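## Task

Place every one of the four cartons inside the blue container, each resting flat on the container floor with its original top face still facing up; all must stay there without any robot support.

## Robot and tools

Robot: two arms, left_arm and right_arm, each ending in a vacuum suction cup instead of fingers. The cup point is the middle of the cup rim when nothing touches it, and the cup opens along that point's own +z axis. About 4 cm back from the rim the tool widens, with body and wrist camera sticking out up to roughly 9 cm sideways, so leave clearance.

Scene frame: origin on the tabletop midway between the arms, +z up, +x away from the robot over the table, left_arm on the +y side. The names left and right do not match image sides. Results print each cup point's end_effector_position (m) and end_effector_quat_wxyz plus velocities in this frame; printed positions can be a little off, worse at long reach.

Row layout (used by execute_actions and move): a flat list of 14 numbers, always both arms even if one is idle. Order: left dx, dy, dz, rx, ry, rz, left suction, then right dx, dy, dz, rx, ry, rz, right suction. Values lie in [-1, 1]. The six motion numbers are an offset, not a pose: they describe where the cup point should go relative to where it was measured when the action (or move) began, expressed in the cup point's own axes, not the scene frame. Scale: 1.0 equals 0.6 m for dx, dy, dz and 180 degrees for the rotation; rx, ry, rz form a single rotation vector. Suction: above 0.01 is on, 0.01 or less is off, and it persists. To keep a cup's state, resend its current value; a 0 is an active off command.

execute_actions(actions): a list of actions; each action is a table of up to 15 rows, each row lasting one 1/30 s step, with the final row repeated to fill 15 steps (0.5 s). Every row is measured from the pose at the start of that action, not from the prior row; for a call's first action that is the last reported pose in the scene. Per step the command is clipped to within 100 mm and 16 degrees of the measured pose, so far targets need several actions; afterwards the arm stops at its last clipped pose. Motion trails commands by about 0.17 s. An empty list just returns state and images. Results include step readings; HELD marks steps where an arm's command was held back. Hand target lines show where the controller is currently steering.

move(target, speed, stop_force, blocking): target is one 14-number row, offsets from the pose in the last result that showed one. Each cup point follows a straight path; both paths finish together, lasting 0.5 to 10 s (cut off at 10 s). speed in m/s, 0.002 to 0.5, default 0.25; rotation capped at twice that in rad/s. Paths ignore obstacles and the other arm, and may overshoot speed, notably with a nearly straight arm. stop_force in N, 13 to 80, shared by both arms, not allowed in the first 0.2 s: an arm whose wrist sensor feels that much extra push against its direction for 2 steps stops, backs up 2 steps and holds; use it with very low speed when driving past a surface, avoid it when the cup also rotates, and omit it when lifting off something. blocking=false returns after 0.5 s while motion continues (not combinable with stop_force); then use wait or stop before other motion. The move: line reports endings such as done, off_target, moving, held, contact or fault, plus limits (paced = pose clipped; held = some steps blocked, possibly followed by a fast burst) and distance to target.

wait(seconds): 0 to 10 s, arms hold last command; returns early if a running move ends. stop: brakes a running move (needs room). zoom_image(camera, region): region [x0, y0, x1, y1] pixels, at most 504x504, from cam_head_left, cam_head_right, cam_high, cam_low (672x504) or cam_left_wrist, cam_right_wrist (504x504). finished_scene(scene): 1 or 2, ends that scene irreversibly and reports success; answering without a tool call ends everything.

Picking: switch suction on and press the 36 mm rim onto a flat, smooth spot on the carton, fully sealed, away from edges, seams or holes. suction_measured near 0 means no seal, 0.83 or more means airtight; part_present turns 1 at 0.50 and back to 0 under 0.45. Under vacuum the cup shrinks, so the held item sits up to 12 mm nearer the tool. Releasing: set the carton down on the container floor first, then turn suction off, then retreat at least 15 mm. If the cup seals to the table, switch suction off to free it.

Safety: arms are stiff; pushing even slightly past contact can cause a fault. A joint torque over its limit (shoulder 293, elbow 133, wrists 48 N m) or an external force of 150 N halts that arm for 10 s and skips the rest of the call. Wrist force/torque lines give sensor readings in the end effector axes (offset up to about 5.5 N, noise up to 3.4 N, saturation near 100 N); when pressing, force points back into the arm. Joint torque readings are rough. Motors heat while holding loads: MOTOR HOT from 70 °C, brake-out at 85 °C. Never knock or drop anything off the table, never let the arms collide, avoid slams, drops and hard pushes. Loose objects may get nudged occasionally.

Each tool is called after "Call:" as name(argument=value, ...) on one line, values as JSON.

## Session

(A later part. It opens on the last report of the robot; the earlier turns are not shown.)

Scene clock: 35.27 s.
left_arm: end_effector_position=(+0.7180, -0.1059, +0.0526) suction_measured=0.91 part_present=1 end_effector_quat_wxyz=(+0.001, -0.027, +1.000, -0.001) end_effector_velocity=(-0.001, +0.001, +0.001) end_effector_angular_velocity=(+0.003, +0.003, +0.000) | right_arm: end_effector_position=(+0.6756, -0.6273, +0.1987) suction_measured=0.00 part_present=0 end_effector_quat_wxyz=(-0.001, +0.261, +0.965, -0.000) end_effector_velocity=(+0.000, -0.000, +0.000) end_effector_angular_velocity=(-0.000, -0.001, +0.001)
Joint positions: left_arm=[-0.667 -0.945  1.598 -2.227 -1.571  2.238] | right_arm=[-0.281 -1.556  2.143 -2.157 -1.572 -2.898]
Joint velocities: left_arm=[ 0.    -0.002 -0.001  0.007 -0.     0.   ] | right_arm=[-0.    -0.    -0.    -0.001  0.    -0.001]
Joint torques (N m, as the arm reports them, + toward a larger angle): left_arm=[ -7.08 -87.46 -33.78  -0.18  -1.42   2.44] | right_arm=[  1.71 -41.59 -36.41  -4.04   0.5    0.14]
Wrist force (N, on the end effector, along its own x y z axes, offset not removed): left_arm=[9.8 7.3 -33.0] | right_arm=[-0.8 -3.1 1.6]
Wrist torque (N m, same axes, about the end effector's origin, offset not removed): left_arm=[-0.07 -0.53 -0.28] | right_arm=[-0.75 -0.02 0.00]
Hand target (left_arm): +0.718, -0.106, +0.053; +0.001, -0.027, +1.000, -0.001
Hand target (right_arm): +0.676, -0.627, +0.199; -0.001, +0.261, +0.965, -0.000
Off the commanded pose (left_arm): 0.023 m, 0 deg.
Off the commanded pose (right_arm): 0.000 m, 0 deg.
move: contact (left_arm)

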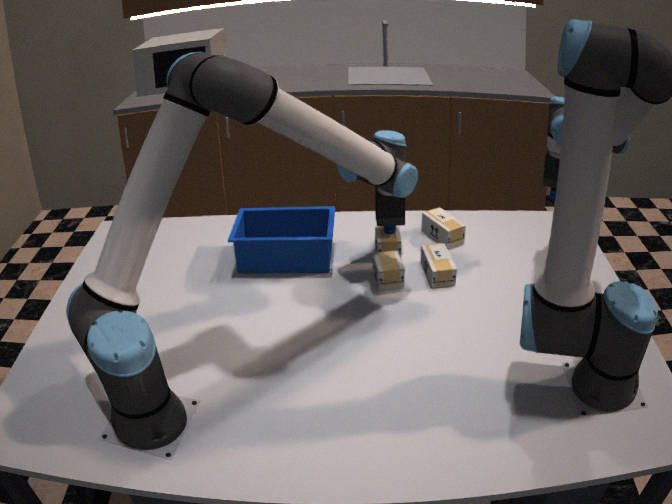

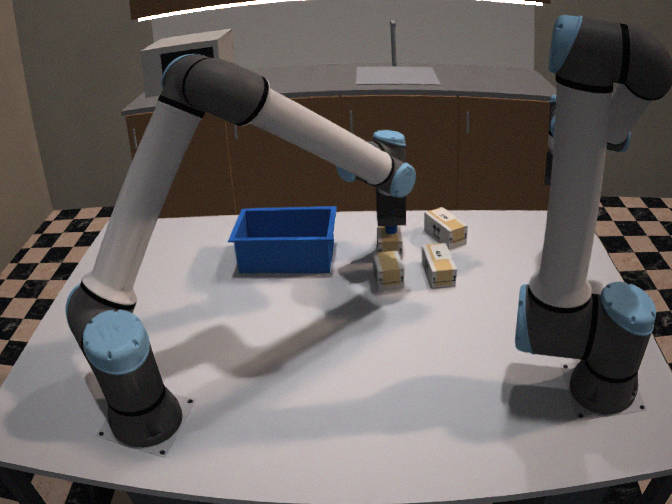

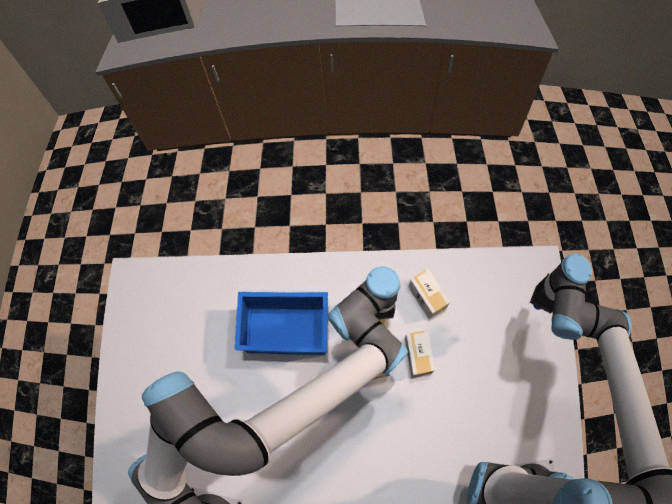

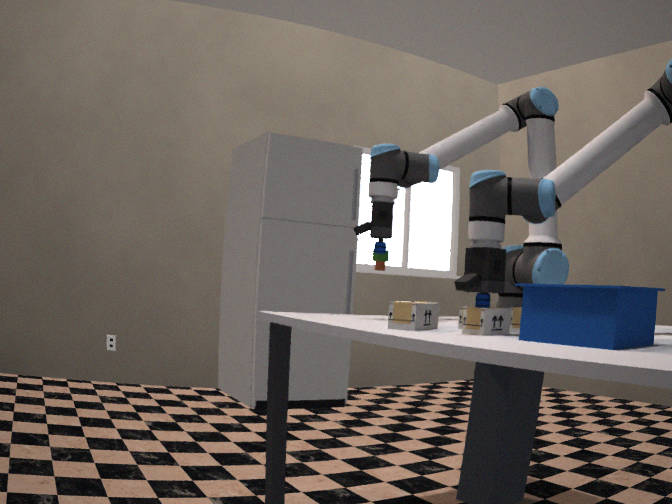

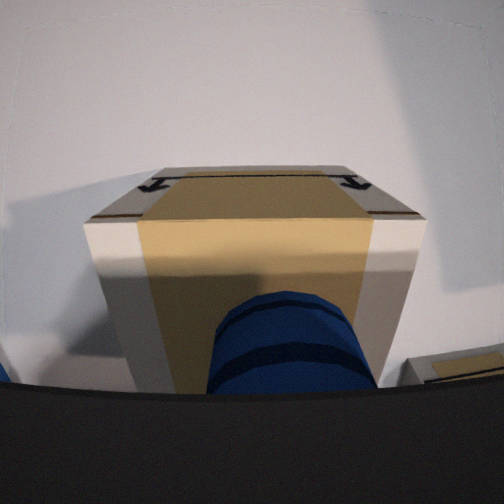

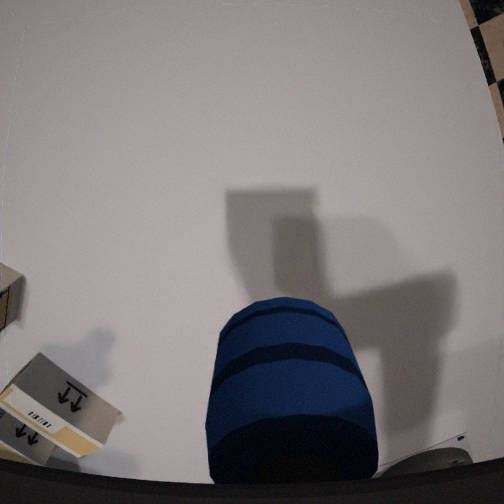

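Call:
move(target=[0,0,-0.25,0,0,0,1,0,0,0,0,0,0,0])

Call:
move(target=[-0.017,0.585,0,0,0,0.517,1,0,0,0,0,0,0,0], speed=0.4)

Call:
move(target=[-0.02,-0.015,0.19,0,0,0,1,0,0,0,0,0,0,0], speed=0.08, stop_force=15)

Scene clock: 42.90 s.
left_arm: end_effector_position=(+0.7178, -0.1056, +0.2024) suction_measured=0.91 part_present=1 end_effector_quat_wxyz=(+0.001, -0.027, +1.000, -0.001) end_effector_velocity=(+0.000, -0.000, +0.001) end_effector_angular_velocity=(+0.001, +0.000, +0.000) | right_arm: end_effector_position=(+0.6756, -0.6273, +0.1987) suction_measured=0.00 part_present=0 end_effector_quat_wxyz=(-0.001, +0.261, +0.965, -0.000) end_effector_velocity=(-0.000, -0.000, -0.000) end_effector_angular_velocity=(-0.000, +0.000, -0.001)
Joint positions: left_arm=[-0.667 -1.072  1.503 -2.006 -1.571  2.238] | right_arm=[-0.281 -1.556  2.143 -2.157 -1.572 -2.898]
Joint velocities: left_arm=[-0.    -0.    -0.002  0.003  0.    -0.   ] | right_arm=[-0.    -0.     0.     0.    -0.     0.001]
Joint torques (N m, as the arm reports them, + toward a larger angle): left_arm=[ -11.67 -112.9   -52.06   -0.42   -1.23   -2.35] | right_arm=[ -0.1  -39.03 -36.57  -3.68   0.16  -0.43]
Wrist force (N, on the end effector, along its own x y z axes, offset not removed): left_arm=[1.0 1.6 0.8] | right_arm=[-1.6 -4.6 -1.5]
Wrist torque (N m, same axes, about the end effector's origin, offset not removed): left_arm=[0.30 -0.39 -0.19] | right_arm=[-1.03 0.16 0.07]
Hand target (left_arm): +0.718, -0.106, +0.203; +0.001, -0.027, +1.000, -0.001
Hand target (right_arm): +0.676, -0.627, +0.199; -0.001, +0.261, +0.965, -0.000
Off the commanded pose (left_arm): 0.000 m, 0 deg.
Off the commanded pose (right_arm): 0.000 m, 0 deg.
move: done

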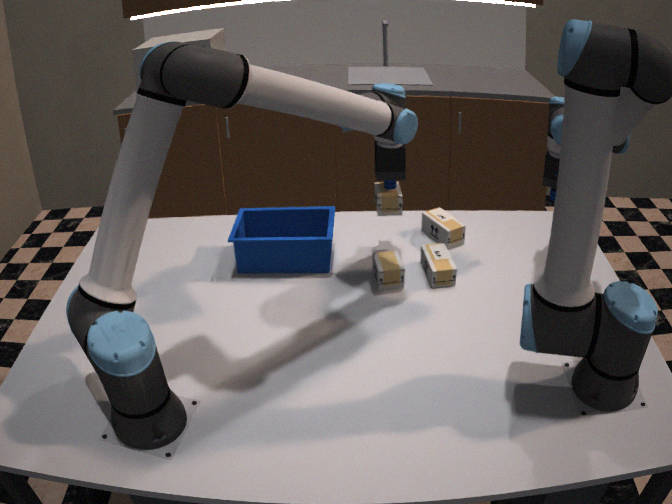

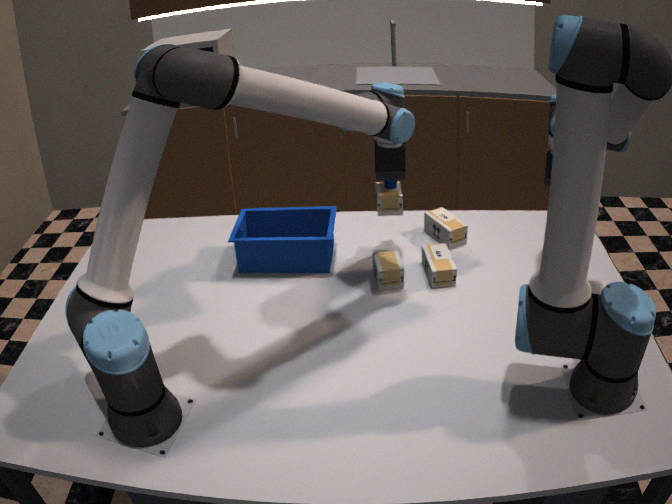

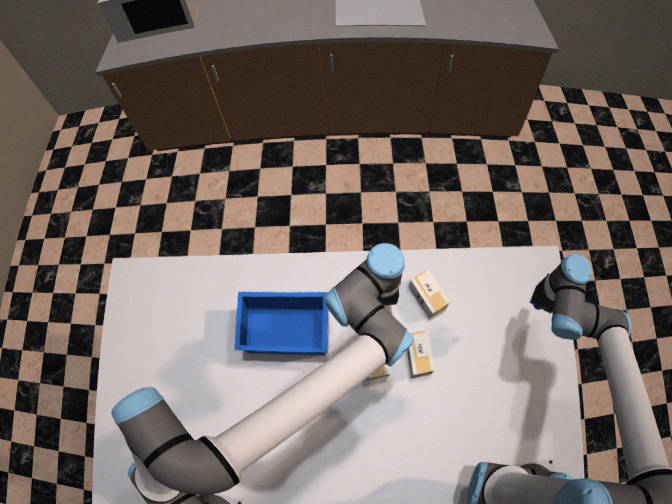

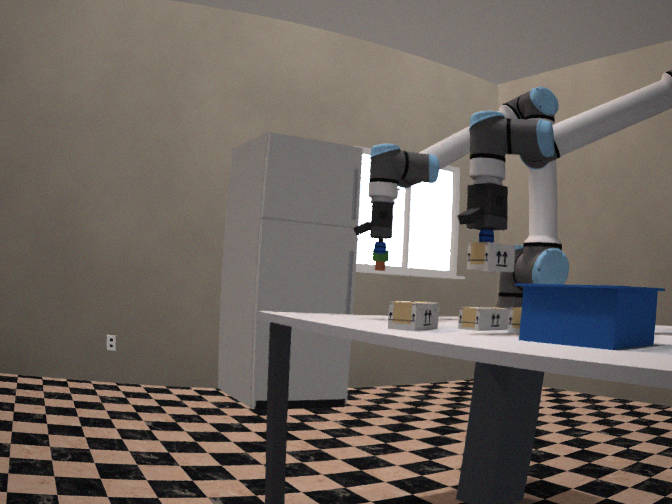

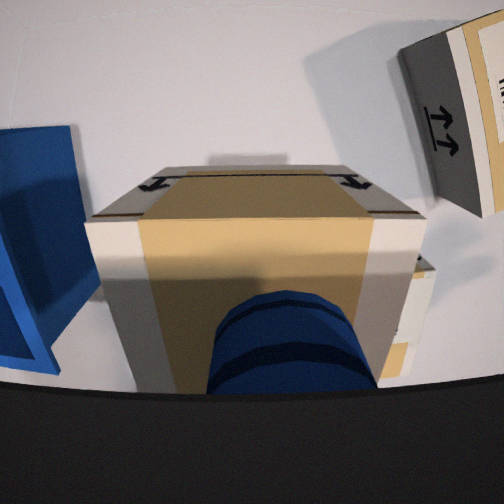

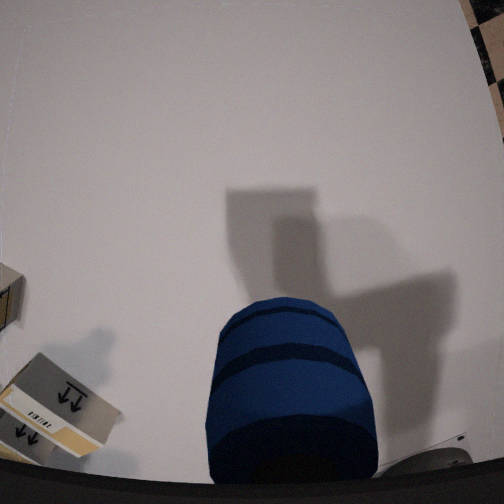

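Scene clock: 45.50 s.
left_arm: end_effector_position=(+0.7092, +0.2453, +0.2020) suction_measured=0.91 part_present=1 end_effector_quat_wxyz=(+0.002, +0.707, +0.708, +0.000) end_effector_velocity=(-0.000, +0.002, -0.001) end_effector_angular_velocity=(-0.001, +0.003, -0.012) | right_arm: end_effector_position=(+0.6756, -0.6273, +0.1987) suction_measured=0.00 part_present=0 end_effector_quat_wxyz=(-0.001, +0.261, +0.965, -0.000) end_effector_velocity=(-0.000, -0.000, -0.000) end_effector_angular_velocity=(+0.000, -0.000, -0.003)
Joint positions: left_arm=[-0.352 -1.331  1.877 -2.12  -1.571  4.176] | right_arm=[-0.281 -1.556  2.143 -2.157 -1.572 -2.898]
Joint velocities: left_arm=[ 0.003 -0.     0.001  0.001 -0.003  0.015] | right_arm=[-0.001  0.     0.    -0.     0.     0.002]
Joint torques (N m, as the arm reports them, + toward a larger angle): left_arm=[ 12.95 -88.43 -34.1   -8.67  -1.87   2.33] | right_arm=[  0.73 -43.44 -38.46  -3.9    0.59  -0.12]
Wrist force (N, on the end effector, along its own x y z axes, offset not removed): left_arm=[-1.8 0.3 0.9] | right_arm=[-0.5 -3.5 -1.5]
Wrist torque (N m, same axes, about the end effector's origin, offset not removed): left_arm=[0.03 -0.01 -0.16] | right_arm=[-0.71 -0.07 -0.17]
Hand target (left_arm): +0.709, +0.245, +0.202; +0.002, +0.707, +0.707, +0.000
Hand target (right_arm): +0.676, -0.627, +0.199; -0.001, +0.261, +0.965, -0.000
Off the commanded pose (left_arm): 0.001 m, 0 deg.
Off the commanded pose (right_arm): 0.000 m, 0 deg.
move: done

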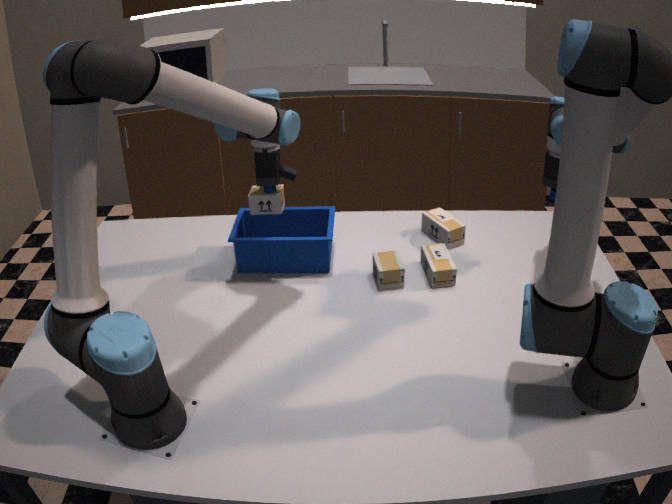

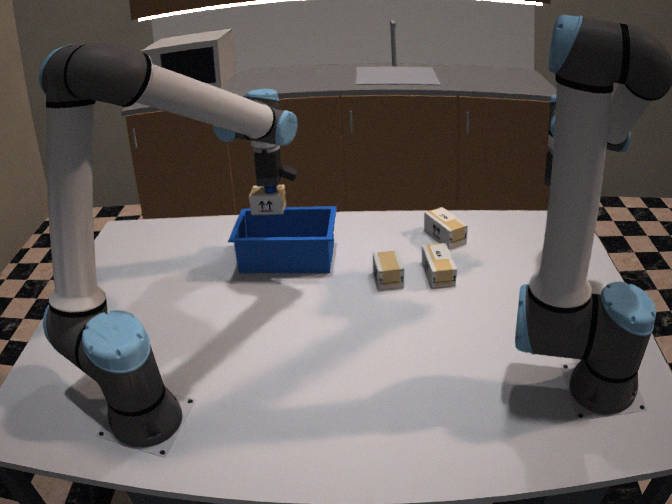

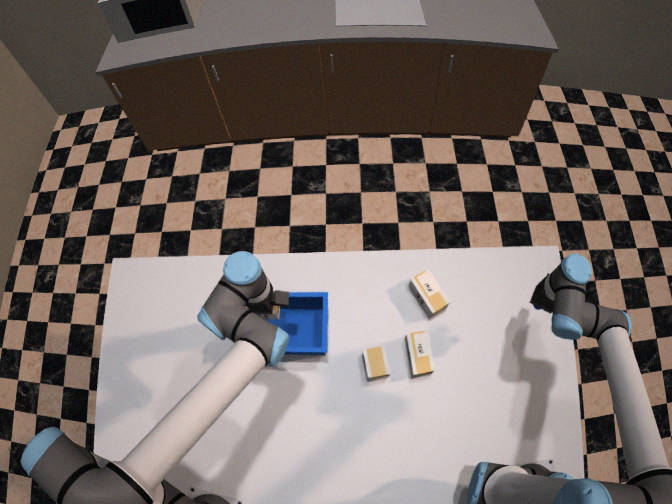

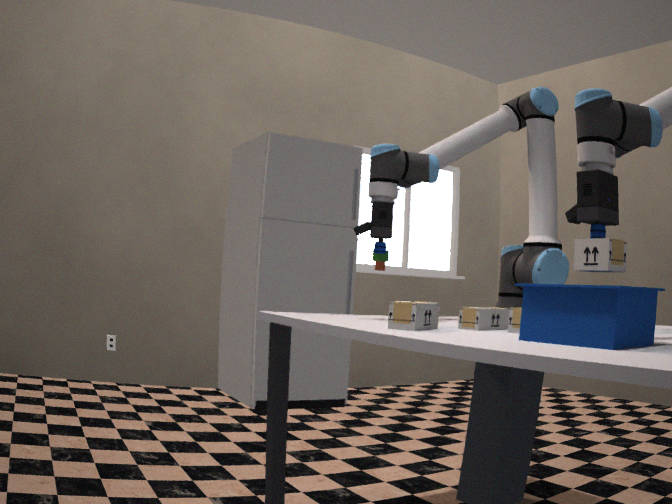

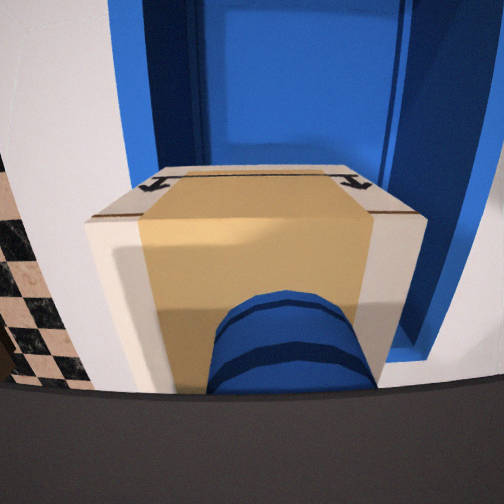

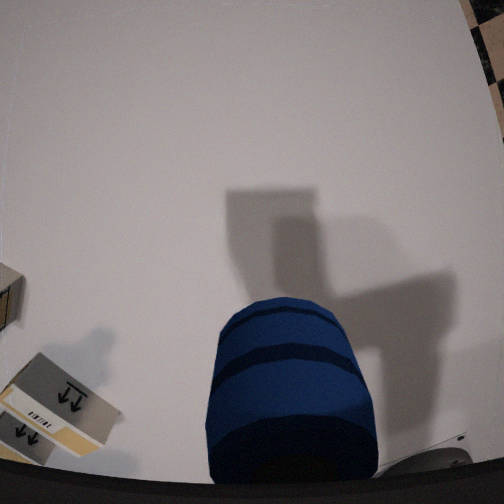

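Scene clock: 47.37 s.
left_arm: end_effector_position=(+0.7004, +0.2332, +0.0882) suction_measured=0.91 part_present=1 end_effector_quat_wxyz=(+0.002, +0.707, +0.708, +0.000) end_effector_velocity=(-0.000, -0.001, -0.002) end_effector_angular_velocity=(+0.000, -0.001, -0.001) | right_arm: end_effector_position=(+0.6756, -0.6273, +0.1987) suction_measured=0.00 part_present=0 end_effector_quat_wxyz=(-0.001, +0.261, +0.965, -0.000) end_effector_velocity=(+0.000, -0.000, +0.000) end_effector_angular_velocity=(+0.000, +0.001, -0.002)
Joint positions: left_arm=[-0.372 -1.218  1.969 -2.325 -1.571  4.156] | right_arm=[-0.281 -1.556  2.143 -2.157 -1.572 -2.898]
Joint velocities: left_arm=[-0.001  0.003  0.001 -0.004  0.001  0.   ] | right_arm=[-0.001  0.    -0.001  0.001  0.     0.001]
Joint torques (N m, as the arm reports them, + toward a larger angle): left_arm=[-12.73 -54.14 -28.9   -8.67   1.69  -2.66] | right_arm=[  0.09 -41.2  -37.47  -3.7   -0.52  -0.03]
Wrist force (N, on the end effector, along its own x y z axes, offset not removed): left_arm=[1.3 -4.4 4.4] | right_arm=[0.5 -5.4 0.6]
Wrist torque (N m, same axes, about the end effector's origin, offset not removed): left_arm=[-0.57 -0.31 -0.16] | right_arm=[-0.99 -0.24 -0.12]
Hand target (left_arm): +0.700, +0.233, +0.088; +0.002, +0.707, +0.708, +0.000
Hand target (right_arm): +0.676, -0.627, +0.199; -0.001, +0.261, +0.965, -0.000
Off the commanded pose (left_arm): 0.000 m, 0 deg.
Off the commanded pose (right_arm): 0.000 m, 0 deg.
move: done

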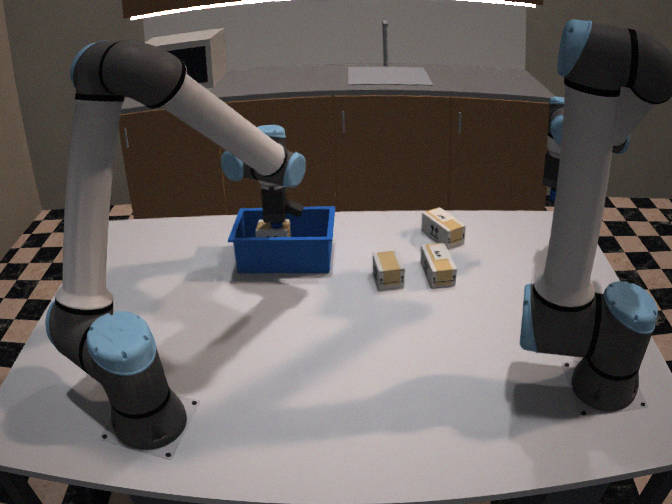

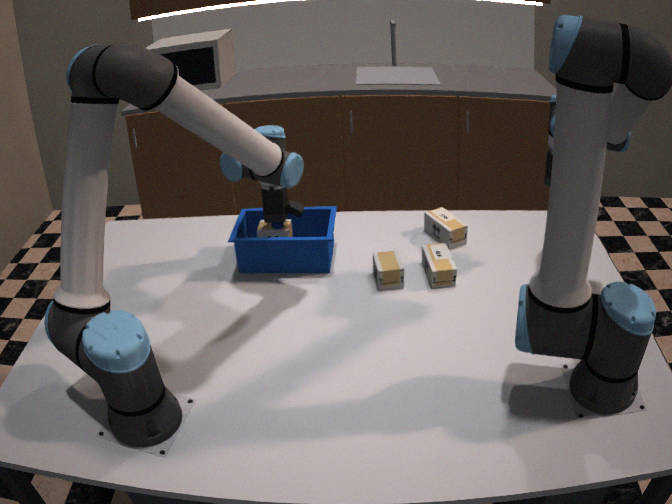

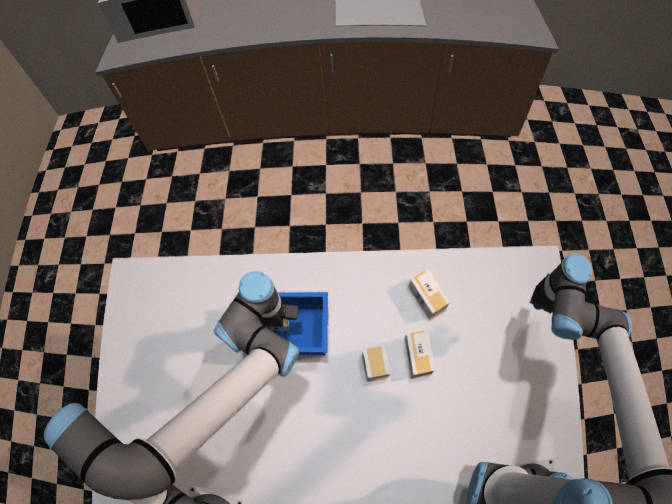

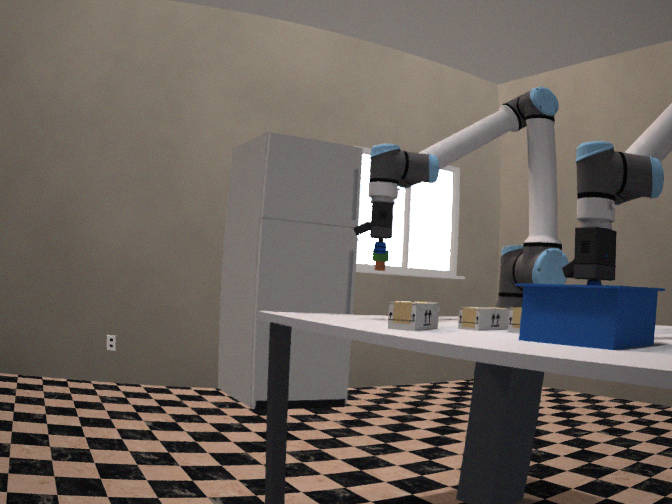

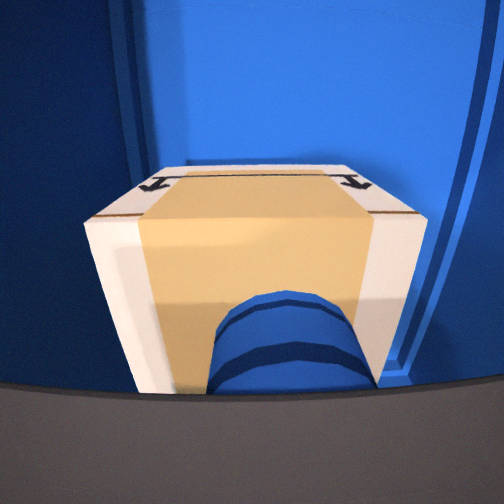

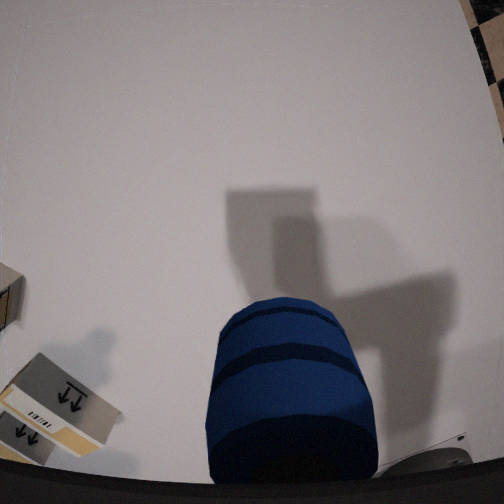

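Call:
move(target=[0.02,0.008,0.035,0,0,0,1,0,0,0,0,0,0,0], speed=0.03, stop_force=13)

Call:
move(target=[0.045,0,0,0,0,0,1,0,0,0,0,0,0,0], speed=0.012, stop_force=13)

Call:
zoom_image(camera="cam_head_left", region=[210,180,360,290])

Scene clock: 54.80 s.
left_arm: end_effector_position=(+0.7052, +0.2451, +0.0674) suction_measured=0.91 part_present=1 end_effector_quat_wxyz=(+0.002, +0.707, +0.708, +0.000) end_effector_velocity=(+0.001, +0.000, -0.002) end_effector_angular_velocity=(-0.000, -0.001, -0.000) | right_arm: end_effector_position=(+0.6756, -0.6273, +0.1987) suction_measured=0.00 part_present=0 end_effector_quat_wxyz=(-0.001, +0.261, +0.965, -0.000) end_effector_velocity=(-0.000, +0.000, -0.000) end_effector_angular_velocity=(-0.000, +0.001, -0.002)
Joint positions: left_arm=[-0.355 -1.191  1.979 -2.362 -1.571  4.173] | right_arm=[-0.281 -1.556  2.143 -2.157 -1.572 -2.898]
Joint velocities: left_arm=[ 0.001  0.003  0.    -0.005  0.     0.001] | right_arm=[ 0.    -0.     0.     0.001 -0.     0.002]
Joint torques (N m, as the arm reports them, + toward a larger angle): left_arm=[ 10.42 -53.12 -27.48  -9.11   1.41   2.89] | right_arm=[ -1.7  -42.56 -36.57  -4.19   0.09  -0.19]
Wrist force (N, on the end effector, along its own x y z axes, offset not removed): left_arm=[0.7 -1.2 2.7] | right_arm=[3.6 1.1 1.1]
Wrist torque (N m, same axes, about the end effector's origin, offset not removed): left_arm=[-0.12 -0.37 -0.11] | right_arm=[0.07 -0.61 -0.07]
Hand target (left_arm): +0.705, +0.245, +0.067; +0.002, +0.707, +0.708, +0.000
Hand target (right_arm): +0.676, -0.627, +0.199; -0.001, +0.261, +0.965, -0.000
Off the commanded pose (left_arm): 0.000 m, 0 deg.
Off the commanded pose (right_arm): 0.000 m, 0 deg.
move: done

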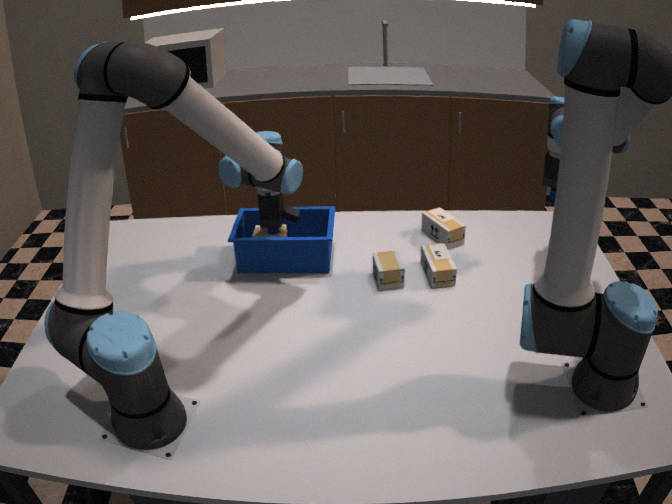

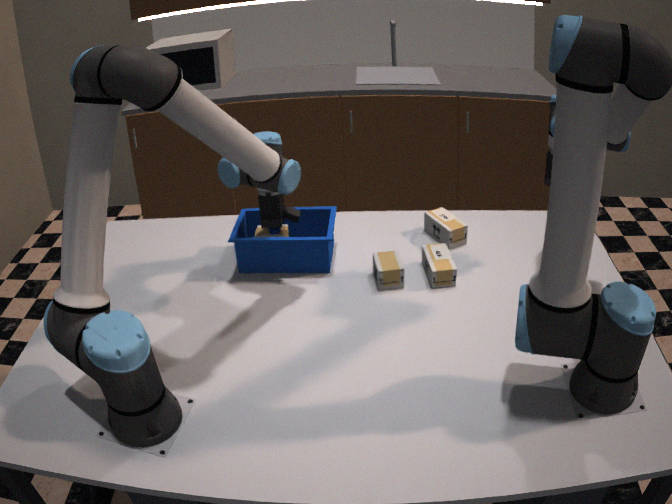

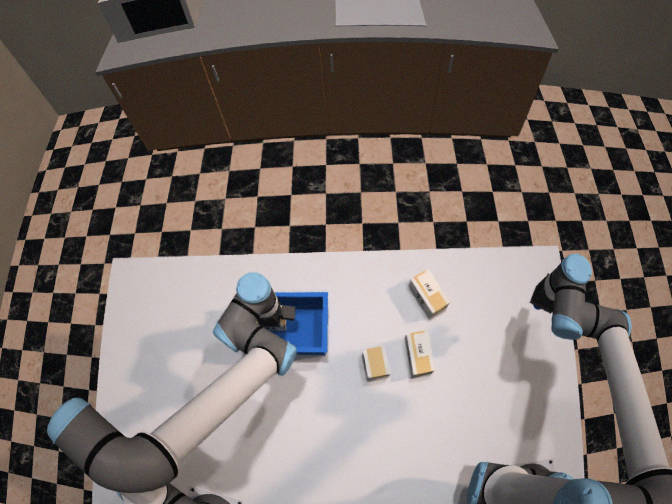

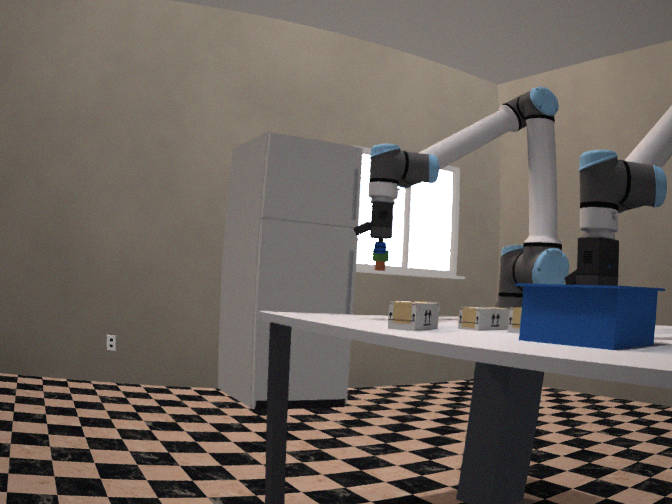

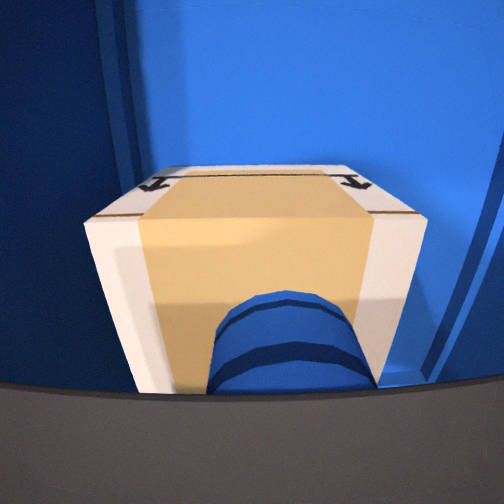

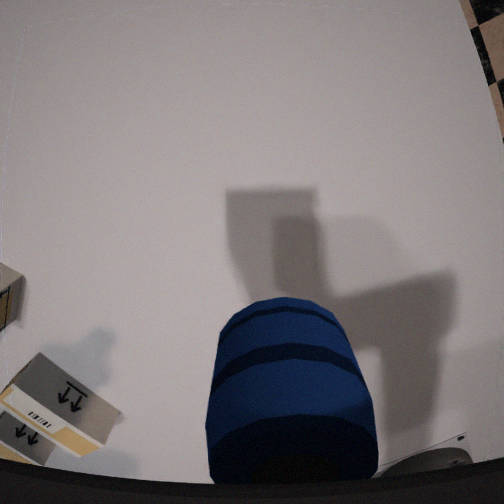

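Scene clock: 57.27 s.
left_arm: end_effector_position=(+0.7052, +0.2719, +0.0673) suction_measured=0.91 part_present=1 end_effector_quat_wxyz=(+0.002, +0.707, +0.708, +0.000) end_effector_velocity=(-0.001, +0.002, -0.000) end_effector_angular_velocity=(+0.001, +0.003, -0.000) | right_arm: end_effector_position=(+0.6756, -0.6273, +0.1987) suction_measured=0.00 part_present=0 end_effector_quat_wxyz=(-0.001, +0.261, +0.965, -0.000) end_effector_velocity=(-0.000, -0.000, -0.000) end_effector_angular_velocity=(+0.000, +0.000, -0.002)
Joint positions: left_arm=[-0.324 -1.201  1.995 -2.368 -1.571  4.204] | right_arm=[-0.281 -1.556  2.143 -2.157 -1.572 -2.898]
Joint velocities: left_arm=[ 0.003 -0.001  0.001  0.003 -0.001  0.003] | right_arm=[-0.001  0.     0.    -0.     0.     0.001]
Joint torques (N m, as the arm reports them, + toward a larger angle): left_arm=[ 10.04 -90.52 -26.78  -8.79   0.87   2.61] | right_arm=[ -0.14 -42.98 -36.67  -4.18   0.01   0.04]
Wrist force (N, on the end effector, along its own x y z axes, offset not removed): left_arm=[-0.3 -0.2 3.3] | right_arm=[-2.1 -3.9 -0.2]
Wrist torque (N m, same axes, about the end effector's origin, offset not removed): left_arm=[0.10 -0.22 -0.19] | right_arm=[-0.79 0.31 0.02]
Hand target (left_arm): +0.705, +0.272, +0.067; +0.002, +0.707, +0.708, +0.000
Hand target (right_arm): +0.676, -0.627, +0.199; -0.001, +0.261, +0.965, -0.000
Off the commanded pose (left_arm): 0.000 m, 0 deg.
Off the commanded pose (right_arm): 0.000 m, 0 deg.
move: done

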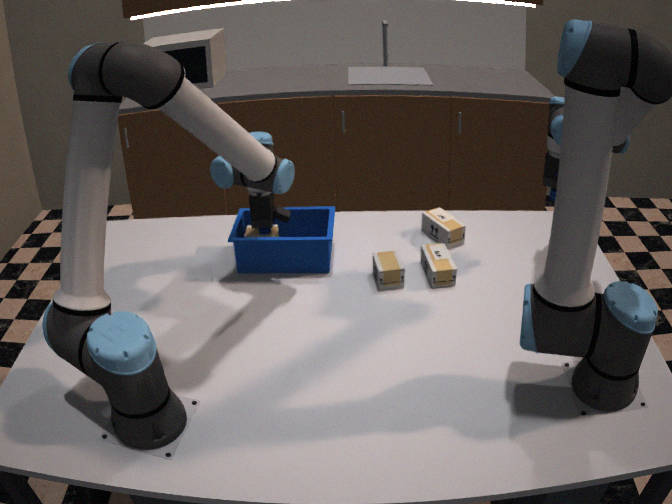

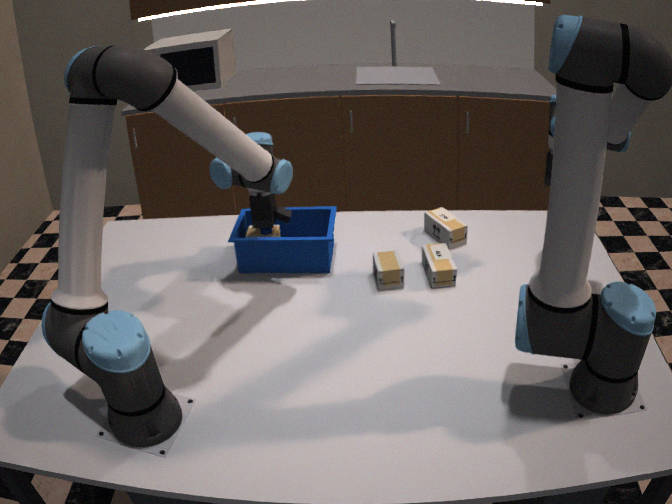

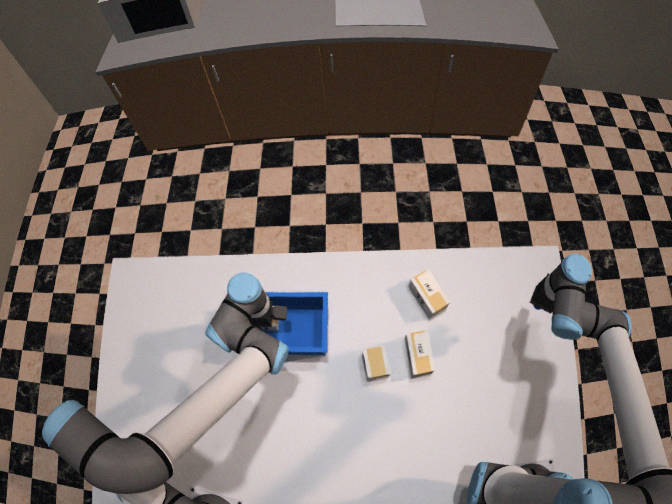

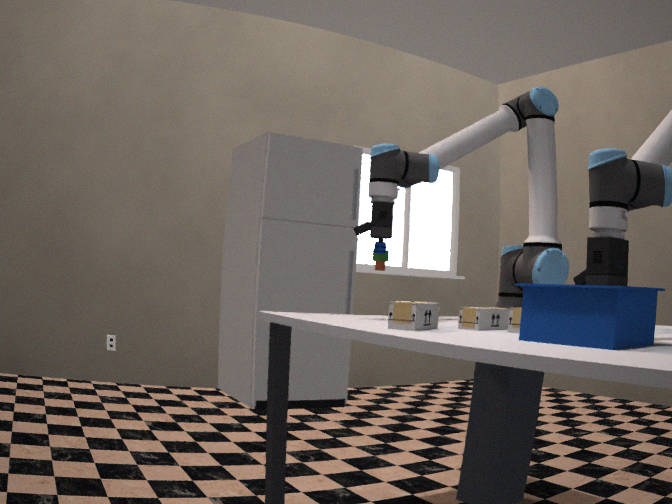

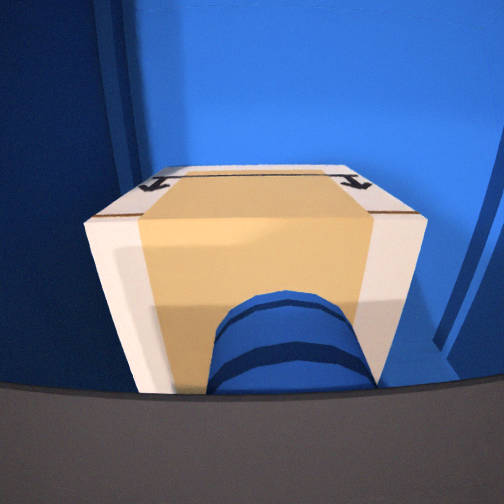

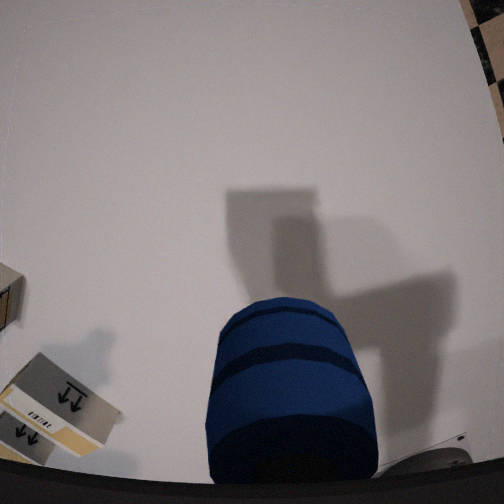

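Region (210, 180, 360, 290) of cam_head_left's 672x504 image, scaled by 3.360, with more detail than that image has; it fills the top 370 rows of this view, and the rest is white.

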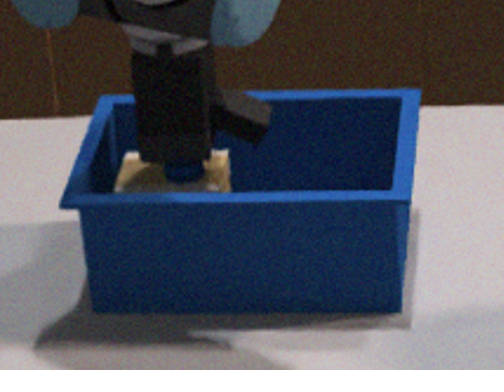

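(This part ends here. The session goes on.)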